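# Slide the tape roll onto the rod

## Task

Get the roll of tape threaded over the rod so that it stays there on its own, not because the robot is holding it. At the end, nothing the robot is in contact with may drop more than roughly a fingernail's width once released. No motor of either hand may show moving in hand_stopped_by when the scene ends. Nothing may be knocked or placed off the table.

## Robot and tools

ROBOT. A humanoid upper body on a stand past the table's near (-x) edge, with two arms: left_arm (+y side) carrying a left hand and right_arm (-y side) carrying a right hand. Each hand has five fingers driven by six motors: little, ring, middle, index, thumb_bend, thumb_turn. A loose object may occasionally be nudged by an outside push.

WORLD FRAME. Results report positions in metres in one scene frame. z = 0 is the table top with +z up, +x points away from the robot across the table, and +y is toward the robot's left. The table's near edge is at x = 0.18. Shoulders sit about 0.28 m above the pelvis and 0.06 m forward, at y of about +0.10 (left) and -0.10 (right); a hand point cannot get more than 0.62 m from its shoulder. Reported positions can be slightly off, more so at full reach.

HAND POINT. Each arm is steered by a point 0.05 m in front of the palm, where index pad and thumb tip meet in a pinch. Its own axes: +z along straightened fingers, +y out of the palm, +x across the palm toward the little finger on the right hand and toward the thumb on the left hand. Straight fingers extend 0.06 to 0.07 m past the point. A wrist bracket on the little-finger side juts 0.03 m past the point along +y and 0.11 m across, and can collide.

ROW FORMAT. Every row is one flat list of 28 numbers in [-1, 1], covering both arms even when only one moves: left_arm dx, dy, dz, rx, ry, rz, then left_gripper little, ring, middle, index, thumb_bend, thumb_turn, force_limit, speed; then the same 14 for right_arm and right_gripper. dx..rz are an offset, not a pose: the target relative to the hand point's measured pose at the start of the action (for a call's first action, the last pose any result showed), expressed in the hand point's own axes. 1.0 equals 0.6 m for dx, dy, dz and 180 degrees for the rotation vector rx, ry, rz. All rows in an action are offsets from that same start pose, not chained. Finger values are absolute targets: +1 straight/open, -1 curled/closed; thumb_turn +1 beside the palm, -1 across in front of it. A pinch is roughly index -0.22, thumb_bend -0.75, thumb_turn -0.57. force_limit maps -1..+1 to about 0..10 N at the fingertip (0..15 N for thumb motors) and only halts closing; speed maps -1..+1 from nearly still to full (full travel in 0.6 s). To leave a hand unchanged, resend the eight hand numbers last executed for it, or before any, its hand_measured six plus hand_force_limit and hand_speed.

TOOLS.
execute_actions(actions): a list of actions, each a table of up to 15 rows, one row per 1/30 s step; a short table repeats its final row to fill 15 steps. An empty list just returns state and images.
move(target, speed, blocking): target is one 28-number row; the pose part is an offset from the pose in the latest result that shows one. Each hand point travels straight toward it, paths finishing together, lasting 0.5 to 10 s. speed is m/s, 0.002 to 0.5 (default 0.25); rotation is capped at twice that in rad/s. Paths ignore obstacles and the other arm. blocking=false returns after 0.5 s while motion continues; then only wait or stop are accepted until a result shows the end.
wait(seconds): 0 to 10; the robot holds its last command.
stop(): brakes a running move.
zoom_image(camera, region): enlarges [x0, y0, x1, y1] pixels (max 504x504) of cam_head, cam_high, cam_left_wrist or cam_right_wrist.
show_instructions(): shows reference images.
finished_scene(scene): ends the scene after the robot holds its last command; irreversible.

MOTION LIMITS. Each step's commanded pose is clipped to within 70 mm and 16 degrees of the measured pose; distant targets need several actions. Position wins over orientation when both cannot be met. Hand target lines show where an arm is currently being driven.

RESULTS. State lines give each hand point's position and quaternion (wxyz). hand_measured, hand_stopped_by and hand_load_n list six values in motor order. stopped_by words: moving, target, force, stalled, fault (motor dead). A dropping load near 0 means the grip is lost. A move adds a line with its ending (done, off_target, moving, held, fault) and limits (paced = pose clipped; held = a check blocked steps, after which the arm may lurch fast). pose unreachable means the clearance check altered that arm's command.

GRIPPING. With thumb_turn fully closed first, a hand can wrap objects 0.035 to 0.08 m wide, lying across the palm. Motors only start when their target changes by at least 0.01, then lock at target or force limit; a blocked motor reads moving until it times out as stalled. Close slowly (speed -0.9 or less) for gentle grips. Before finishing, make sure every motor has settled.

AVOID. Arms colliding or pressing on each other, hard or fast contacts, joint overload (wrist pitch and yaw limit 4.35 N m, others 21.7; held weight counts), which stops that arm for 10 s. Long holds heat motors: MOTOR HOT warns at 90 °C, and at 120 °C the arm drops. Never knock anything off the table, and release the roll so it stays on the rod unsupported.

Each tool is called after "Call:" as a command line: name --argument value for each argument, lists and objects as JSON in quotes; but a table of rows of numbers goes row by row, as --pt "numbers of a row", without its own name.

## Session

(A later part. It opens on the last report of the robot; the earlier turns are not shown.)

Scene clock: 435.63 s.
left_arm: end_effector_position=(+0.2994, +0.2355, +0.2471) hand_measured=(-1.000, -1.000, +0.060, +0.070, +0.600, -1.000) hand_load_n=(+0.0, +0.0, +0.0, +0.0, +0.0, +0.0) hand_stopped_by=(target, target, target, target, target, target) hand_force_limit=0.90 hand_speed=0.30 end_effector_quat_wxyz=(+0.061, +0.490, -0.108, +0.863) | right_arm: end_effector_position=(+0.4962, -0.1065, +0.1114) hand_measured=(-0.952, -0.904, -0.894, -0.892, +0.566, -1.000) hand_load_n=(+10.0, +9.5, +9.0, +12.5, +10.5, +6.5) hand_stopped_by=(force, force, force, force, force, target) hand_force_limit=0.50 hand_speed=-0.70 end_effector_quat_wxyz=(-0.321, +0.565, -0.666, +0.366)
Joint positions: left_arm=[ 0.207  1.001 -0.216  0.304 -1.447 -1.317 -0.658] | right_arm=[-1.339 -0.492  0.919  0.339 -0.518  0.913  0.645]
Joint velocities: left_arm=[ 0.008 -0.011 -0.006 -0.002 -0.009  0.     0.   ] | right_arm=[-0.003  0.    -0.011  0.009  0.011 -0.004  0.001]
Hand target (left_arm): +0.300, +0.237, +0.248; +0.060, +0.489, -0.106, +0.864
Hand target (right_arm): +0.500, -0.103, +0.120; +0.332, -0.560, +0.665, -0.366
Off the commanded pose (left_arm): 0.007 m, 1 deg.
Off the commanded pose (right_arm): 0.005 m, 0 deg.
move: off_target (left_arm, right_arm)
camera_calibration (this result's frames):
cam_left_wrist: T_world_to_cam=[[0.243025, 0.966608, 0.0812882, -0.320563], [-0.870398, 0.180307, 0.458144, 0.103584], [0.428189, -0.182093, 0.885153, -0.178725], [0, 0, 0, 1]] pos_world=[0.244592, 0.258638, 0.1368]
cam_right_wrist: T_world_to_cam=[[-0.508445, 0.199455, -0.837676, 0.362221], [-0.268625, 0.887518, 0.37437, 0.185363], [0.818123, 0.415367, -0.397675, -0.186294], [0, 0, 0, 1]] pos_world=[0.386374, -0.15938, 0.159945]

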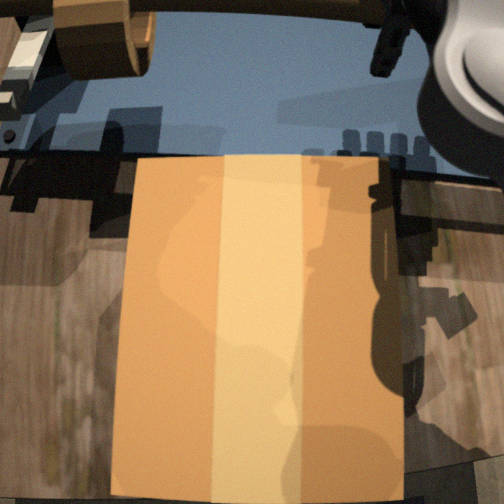

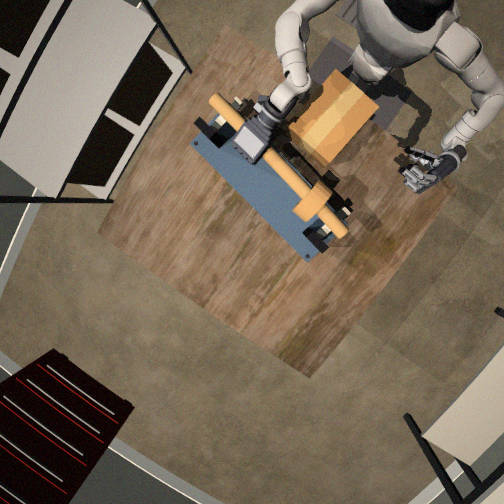

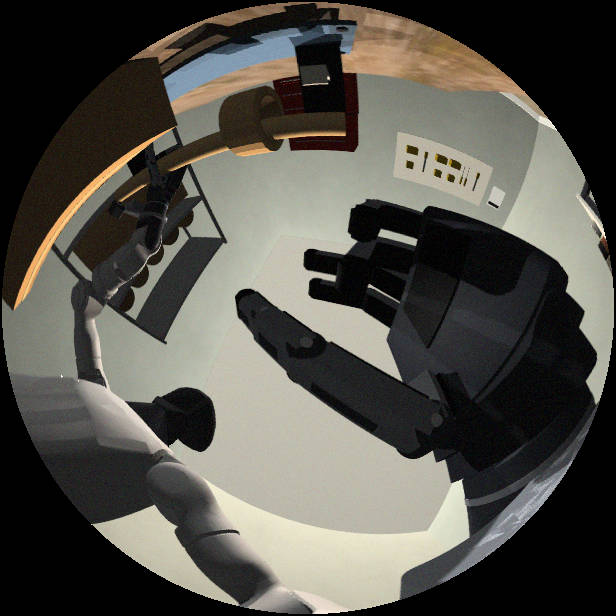

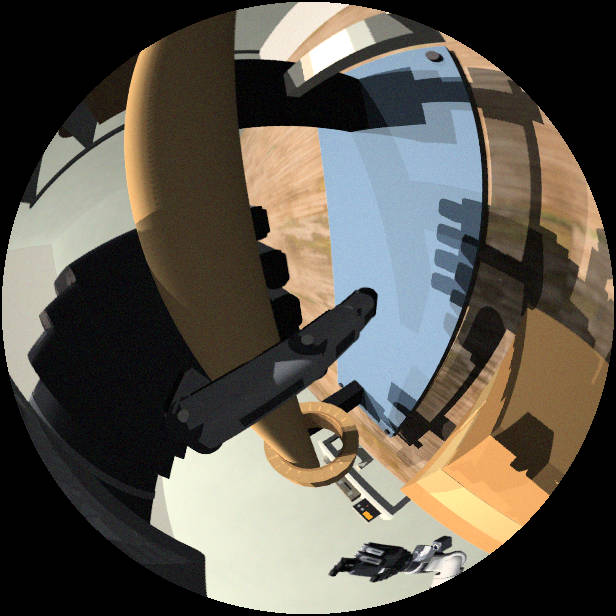

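Call:
zoom_image --camera "cam_high" --region '[175, 75, 375, 275]'

Call:
zoom_image --camera "cam_left_wrist" --region '[200, 20, 380, 200]'

Region (175, 75, 375, 275) of cam_high's 504x504 image, scaled by 2.520, with more detail than that image has.

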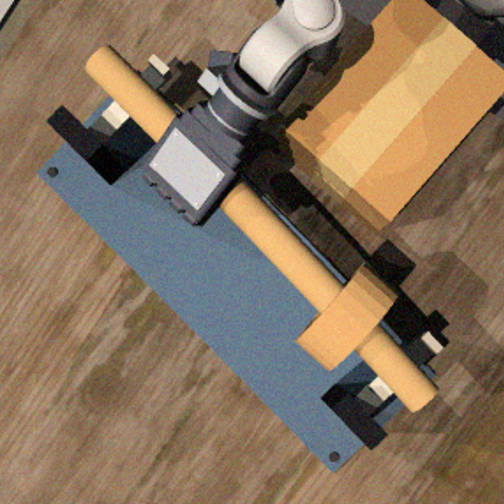

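Region (200, 20, 380, 200) of cam_left_wrist's 616x616 image, scaled by 2.800, with more detail than that image has.

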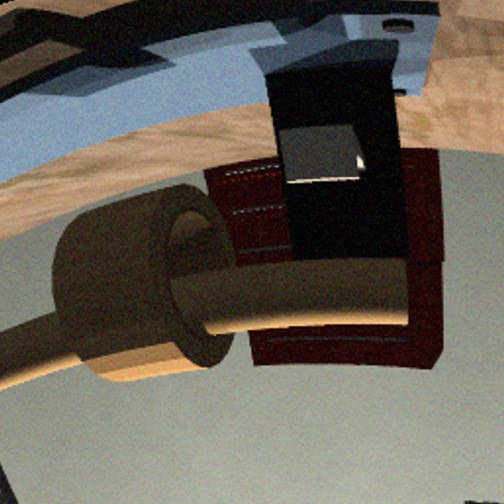

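Call:
move --target '[0,0,0,0,0,0,-1,-1,0.06,0.07,0.6,-1,0.9,0.3, -0.0063,0.0752,0.053,-0.0002,0.0027,-0.0043,-1,-1,-1,-1,-0.6,-1,0.5,-0.7]' --speed 0.06

Scene clock: 452.97 s.
left_arm: end_effector_position=(+0.2995, +0.2355, +0.2472) hand_measured=(-1.000, -1.000, +0.060, +0.070, +0.600, -1.000) hand_load_n=(+0.0, +0.0, +0.0, +0.0, +0.0, +0.0) hand_stopped_by=(target, target, target, target, target, target) hand_force_limit=0.90 hand_speed=0.30 end_effector_quat_wxyz=(+0.061, +0.490, -0.108, +0.863) | right_arm: end_effector_position=(+0.5028, -0.1016, +0.0585) hand_measured=(-0.952, -0.904, -0.894, -0.892, +0.566, -1.000) hand_load_n=(+10.0, +9.5, +9.0, +12.5, +10.5, +6.5) hand_stopped_by=(force, force, force, force, force, target) hand_force_limit=0.50 hand_speed=-0.70 end_effector_quat_wxyz=(-0.320, +0.565, -0.665, +0.369)
Joint positions: left_arm=[ 0.207  1.001 -0.216  0.304 -1.447 -1.317 -0.658] | right_arm=[-1.261 -0.344  0.895  0.602 -0.505  0.774  0.43 ]
Joint velocities: left_arm=[-0.002 -0.002 -0.002  0.     0.002  0.     0.   ] | right_arm=[-0.002 -0.003  0.     0.011 -0.02  -0.005  0.   ]
Hand target (left_arm): +0.299, +0.236, +0.247; +0.061, +0.490, -0.108, +0.863
Hand target (right_arm): +0.503, -0.102, +0.058; +0.319, -0.565, +0.664, -0.371
Off the commanded pose (left_arm): 0.000 m, 0 deg.
Off the commanded pose (right_arm): 0.004 m, 1 deg.
move: off_target (right_arm)
camera_calibration (this result's frames):
cam_left_wrist: T_world_to_cam=[[0.243012, 0.966614, 0.0812568, -0.320563], [-0.870422, 0.18032, 0.458094, 0.103596], [0.428147, -0.18205, 0.885182, -0.178741], [0, 0, 0, 1]] pos_world=[0.2446, 0.25864, 0.136809]
cam_right_wrist: T_world_to_cam=[[-0.506129, 0.195271, -0.840061, 0.318894], [-0.267829, 0.890289, 0.368311, 0.202793], [0.819818, 0.411405, -0.398302, -0.215955], [0, 0, 0, 1]] pos_world=[0.392759, -0.153971, 0.107185]

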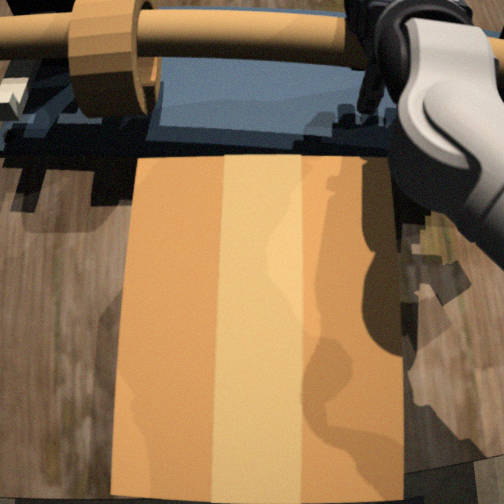

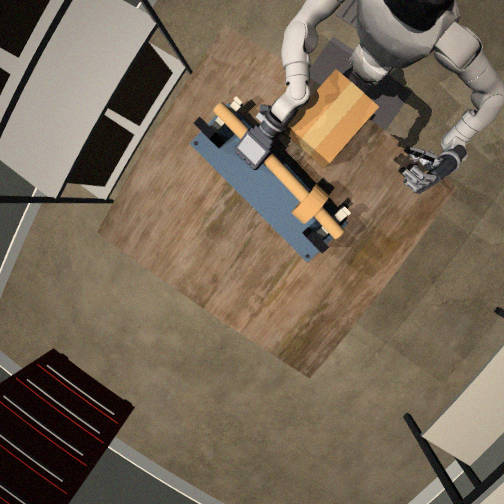

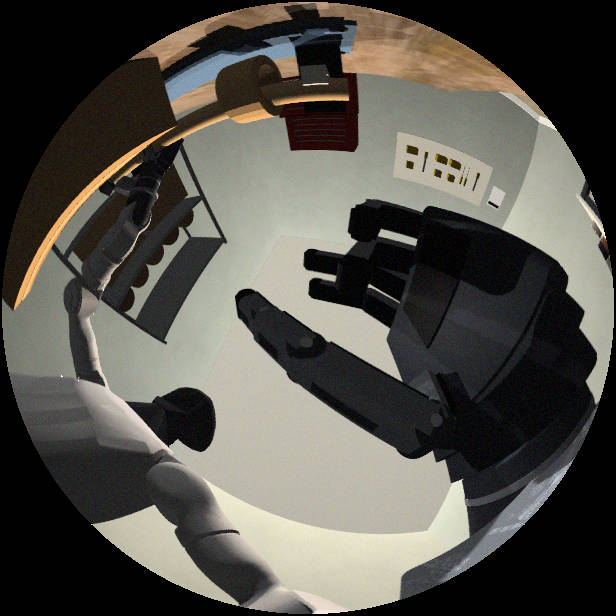

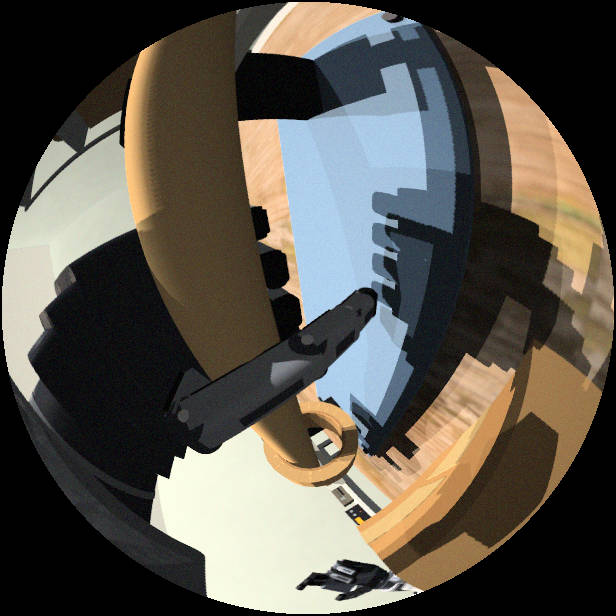

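Call:
zoom_image --camera "cam_high" --region '[175, 75, 375, 275]'

Call:
zoom_image --camera "cam_right_wrist" --region '[180, 0, 340, 160]'

Region (175, 75, 375, 275) of cam_high's 504x504 image, scaled by 2.520, with more detail than that image has.

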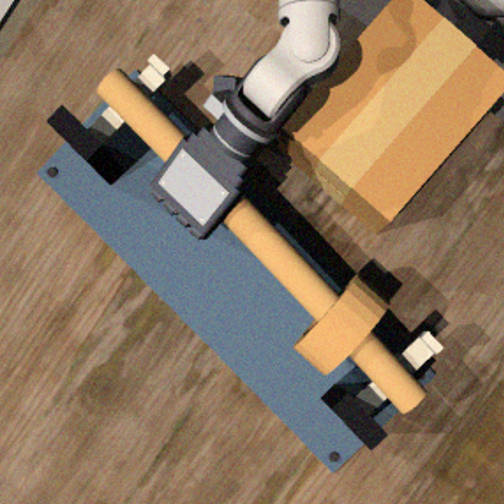

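Region (180, 0, 340, 160) of cam_right_wrist's 616x616 image, scaled by 3.150, with more detail than that image has.

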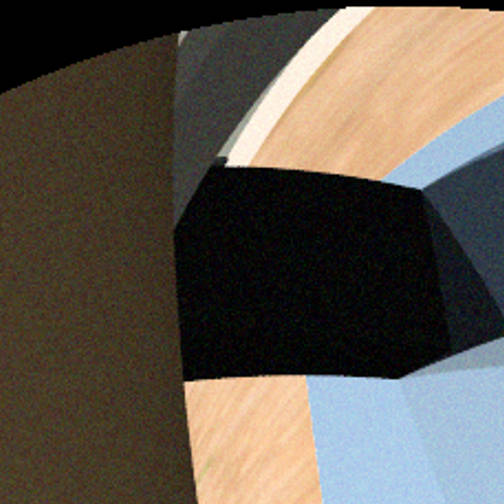

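Call:
execute_actions --actions '[[[0,0,0,0,0,0,-1,-1,0.06,0.07,0.6,-1,0.9,0.3, 0,0,0,0,0,0,0.7,0.7,0.7,0.7,1,-1,0.5,0.8]]]'

Scene clock: 473.67 s.
left_arm: end_effector_position=(+0.2995, +0.2355, +0.2472) hand_measured=(-1.000, -1.000, +0.060, +0.070, +0.600, -1.000) hand_load_n=(+0.0, +0.0, +0.0, +0.0, +0.0, +0.0) hand_stopped_by=(target, target, target, target, target, target) hand_force_limit=0.90 hand_speed=0.30 end_effector_quat_wxyz=(+0.061, +0.490, -0.108, +0.863) | right_arm: end_effector_position=(+0.5046, -0.1007, +0.0617) hand_measured=(+0.236, +0.284, +0.294, +0.296, +1.000, -1.000) hand_load_n=(+0.0, +0.5, +0.5, +0.5, +0.0, +0.0) hand_stopped_by=(moving, moving, moving, moving, target, target) hand_force_limit=0.50 hand_speed=0.80 end_effector_quat_wxyz=(-0.324, +0.563, -0.664, +0.371)
Joint positions: left_arm=[ 0.207  1.001 -0.216  0.304 -1.447 -1.317 -0.658] | right_arm=[-1.266 -0.345  0.894  0.6   -0.504  0.774  0.426]
Joint velocities: left_arm=[ 0.     0.009  0.006 -0.011 -0.005  0.     0.   ] | right_arm=[ 0.015 -0.006  0.017  0.    -0.006  0.     0.009]
Hand target (left_arm): +0.299, +0.236, +0.247; +0.061, +0.490, -0.108, +0.863
Hand target (right_arm): +0.503, -0.102, +0.059; +0.320, -0.565, +0.665, -0.369
Off the commanded pose (left_arm): 0.000 m, 0 deg.
Off the commanded pose (right_arm): 0.004 m, 1 deg.
camera_calibration (this result's frames):
cam_left_wrist: T_world_to_cam=[[0.243012, 0.966614, 0.0812567, -0.320563], [-0.870422, 0.18032, 0.458094, 0.103596], [0.428147, -0.18205, 0.885182, -0.178741], [0, 0, 0, 1]] pos_world=[0.2446, 0.25864, 0.136809]
cam_right_wrist: T_world_to_cam=[[-0.499047, 0.195152, -0.844315, 0.318918], [-0.272997, 0.889298, 0.366909, 0.203894], [0.82245, 0.4136, -0.390526, -0.218132], [0, 0, 0, 1]] pos_world=[0.39422, -0.15334, 0.10927]

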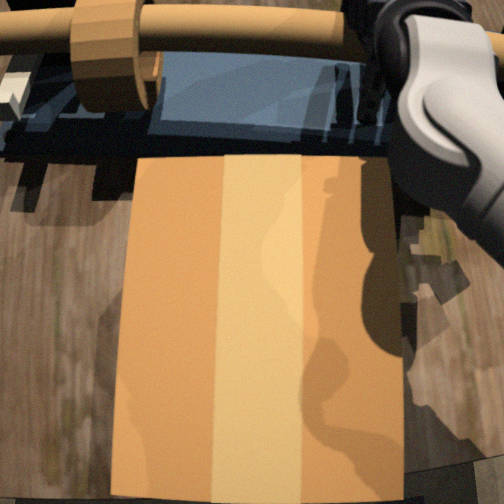

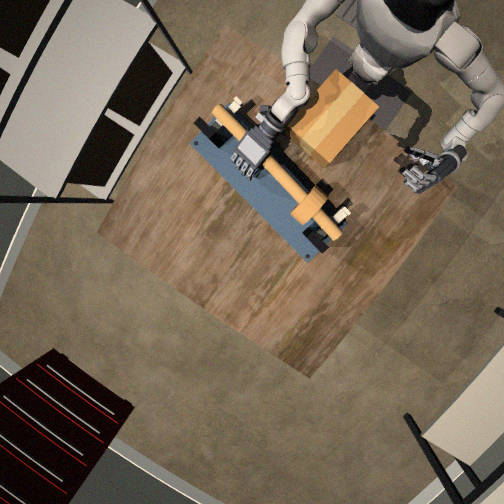

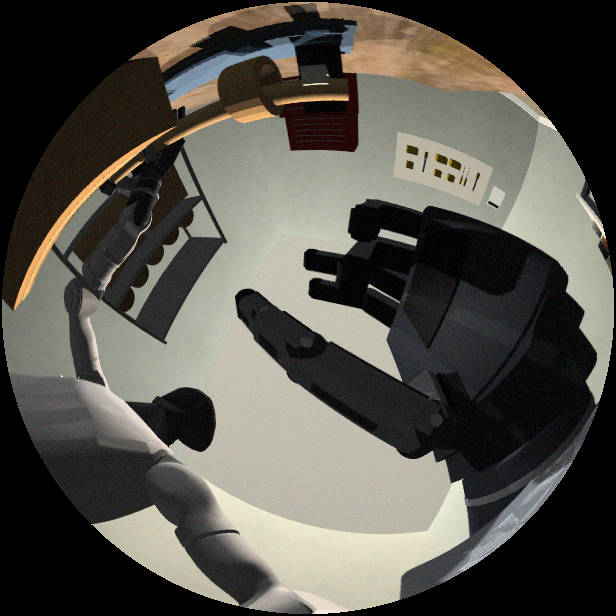

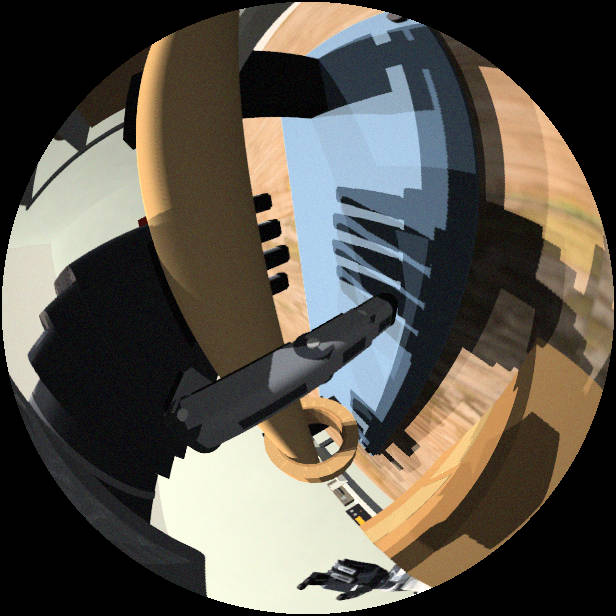

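Call:
move --target '[0,0,0,0,0,0,-1,-1,0.06,0.07,0.6,-1,0.9,0.3, 0,-0.104,-0.102,0,0,0,0.7,0.7,0.7,0.7,1,-1,0.5,0.8]' --speed 0.15

Scene clock: 484.23 s.
left_arm: end_effector_position=(+0.2995, +0.2355, +0.2472) hand_measured=(-1.000, -1.000, +0.060, +0.070, +0.600, -1.000) hand_load_n=(+0.0, +0.0, +0.0, +0.0, +0.0, +0.0) hand_stopped_by=(target, target, target, target, target, target) hand_force_limit=0.90 hand_speed=0.30 end_effector_quat_wxyz=(+0.061, +0.490, -0.108, +0.863) | right_arm: end_effector_position=(+0.4813, -0.0988, +0.1437) hand_measured=(+0.700, +0.700, +0.700, +0.700, +1.000, -1.000) hand_load_n=(+0.0, +0.0, +0.0, +0.0, +0.0, +0.0) hand_stopped_by=(target, target, target, target, target, target) hand_force_limit=0.50 hand_speed=0.80 end_effector_quat_wxyz=(-0.318, +0.567, -0.663, +0.371)
Joint positions: left_arm=[ 0.207  1.001 -0.216  0.304 -1.447 -1.317 -0.658] | right_arm=[-1.411 -0.556  0.974  0.148 -0.566  1.072  0.809]
Joint velocities: left_arm=[ 0.     0.017 -0.008 -0.003 -0.002  0.     0.   ] | right_arm=[-0.003 -0.008  0.008 -0.009 -0.003  0.     0.   ]
Hand target (left_arm): +0.299, +0.236, +0.247; +0.061, +0.490, -0.108, +0.863
Hand target (right_arm): +0.481, -0.100, +0.143; +0.316, -0.567, +0.664, -0.372
Off the commanded pose (left_arm): 0.000 m, 0 deg.
Off the commanded pose (right_arm): 0.004 m, 1 deg.
move: off_target (right_arm)
camera_calibration (this result's frames):
cam_left_wrist: T_world_to_cam=[[0.243012, 0.966614, 0.0812568, -0.320563], [-0.870422, 0.18032, 0.458093, 0.103596], [0.428147, -0.18205, 0.885182, -0.178741], [0, 0, 0, 1]] pos_world=[0.2446, 0.25864, 0.136809]
cam_right_wrist: T_world_to_cam=[[-0.507445, 0.187245, -0.841094, 0.37893], [-0.270007, 0.892394, 0.361565, 0.165347], [0.818288, 0.410575, -0.402284, -0.164355], [0, 0, 0, 1]] pos_world=[0.37142, -0.151028, 0.192815]

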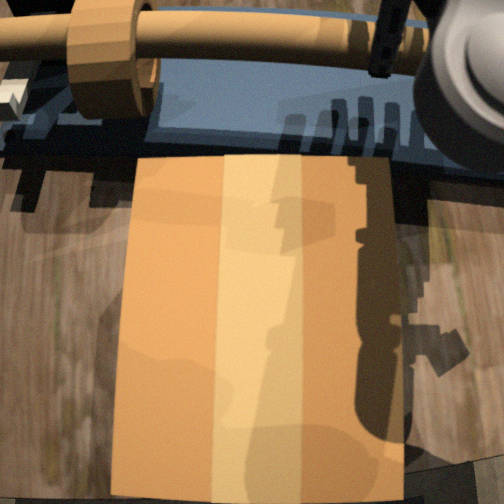

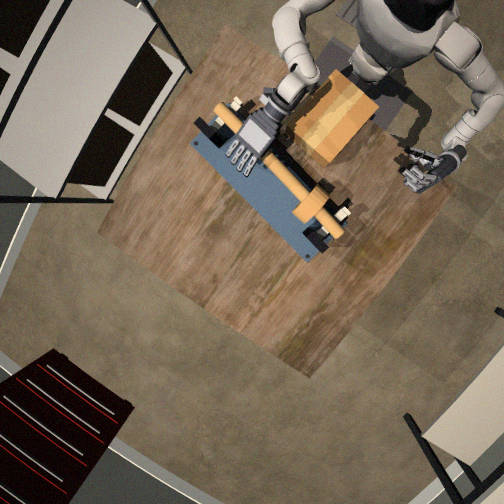

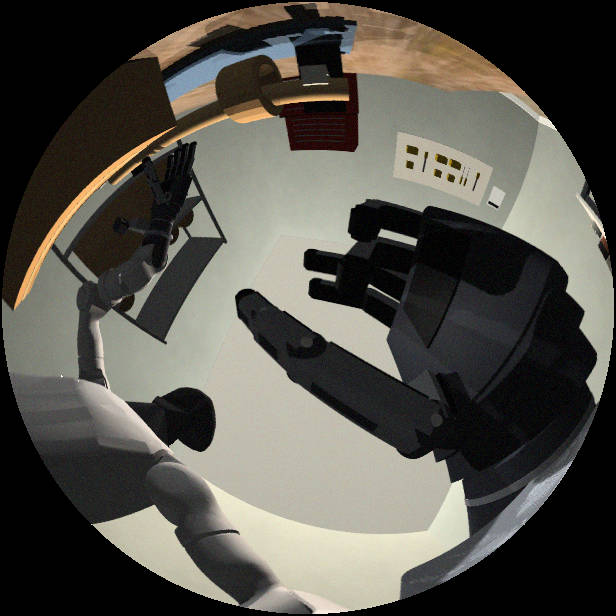

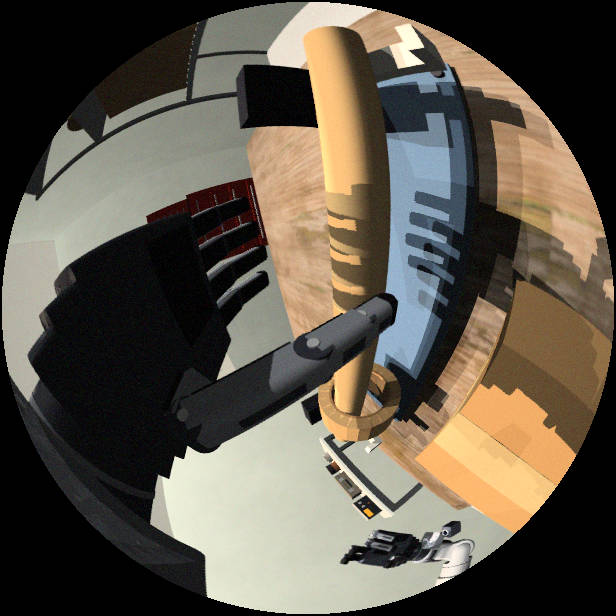

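Call:
execute_actions --actions '[]'

Call:
zoom_image --camera "cam_high" --region '[175, 75, 375, 275]'

Scene clock: 487.17 s.
left_arm: end_effector_position=(+0.2995, +0.2355, +0.2472) hand_measured=(-1.000, -1.000, +0.060, +0.070, +0.600, -1.000) hand_load_n=(+0.0, +0.0, +0.0, +0.0, +0.0, +0.0) hand_stopped_by=(target, target, target, target, target, target) hand_force_limit=0.90 hand_speed=0.30 end_effector_quat_wxyz=(+0.061, +0.490, -0.108, +0.863) | right_arm: end_effector_position=(+0.4813, -0.0987, +0.1437) hand_measured=(+0.700, +0.700, +0.700, +0.700, +1.000, -1.000) hand_load_n=(+0.0, +0.0, +0.0, +0.0, +0.0, +0.0) hand_stopped_by=(target, target, target, target, target, target) hand_force_limit=0.50 hand_speed=0.80 end_effector_quat_wxyz=(-0.318, +0.567, -0.663, +0.371)
Joint positions: left_arm=[ 0.207  1.001 -0.216  0.304 -1.447 -1.317 -0.658] | right_arm=[-1.411 -0.556  0.974  0.148 -0.566  1.072  0.809]
Joint velocities: left_arm=[ 0.014  0.     0.    -0.003 -0.009  0.     0.   ] | right_arm=[-0.003  0.012 -0.003 -0.014  0.005  0.     0.   ]
Hand target (left_arm): +0.299, +0.236, +0.247; +0.061, +0.490, -0.108, +0.863
Hand target (right_arm): +0.481, -0.100, +0.143; +0.316, -0.567, +0.664, -0.372
Off the commanded pose (left_arm): 0.000 m, 0 deg.
Off the commanded pose (right_arm): 0.004 m, 1 deg.
camera_calibration (this result's frames):
cam_left_wrist: T_world_to_cam=[[0.243012, 0.966614, 0.0812567, -0.320563], [-0.870422, 0.18032, 0.458094, 0.103596], [0.428147, -0.18205, 0.885182, -0.178741], [0, 0, 0, 1]] pos_world=[0.2446, 0.25864, 0.136809]
cam_right_wrist: T_world_to_cam=[[-0.507415, 0.187287, -0.841103, 0.378925], [-0.27001, 0.892381, 0.361595, 0.165328], [0.818306, 0.410585, -0.402238, -0.164364], [0, 0, 0, 1]] pos_world=[0.371413, -0.151017, 0.19282]

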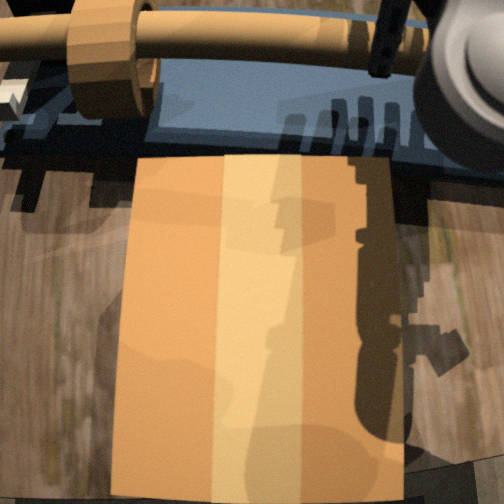

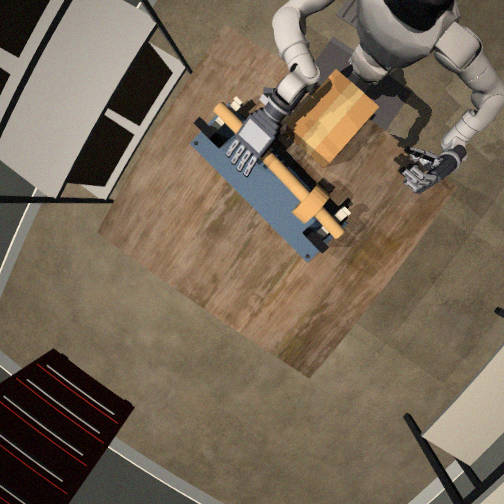

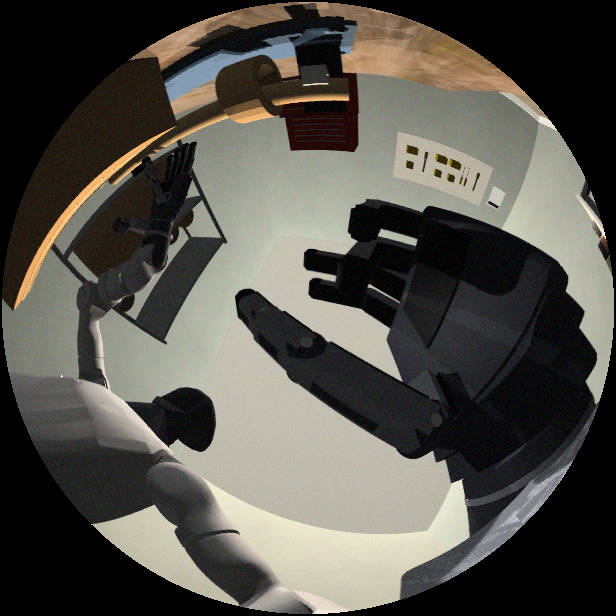

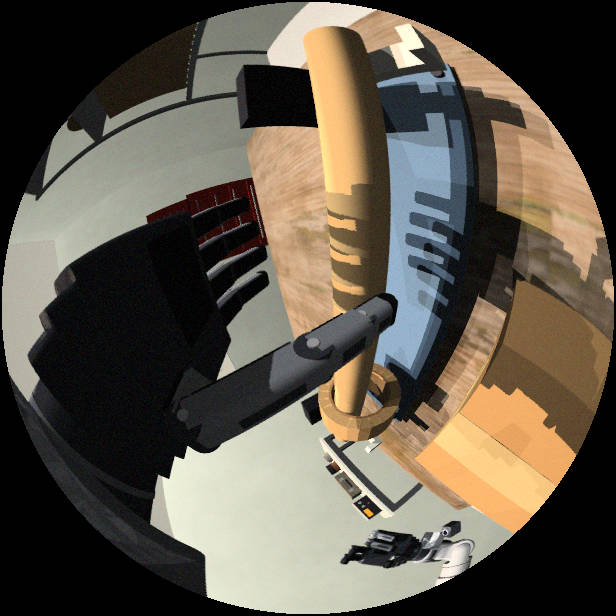

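Region (175, 75, 375, 275) of cam_high's 504x504 image, scaled by 2.520, with more detail than that image has.

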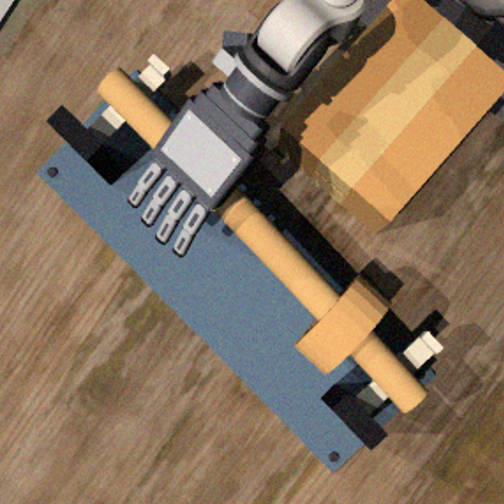

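The rod is resting on both hooks with the tape threaded on it, the hands are clear, and no motor is moving.

Call:
finished_scene --scene 2

The scene is finished: the task was done.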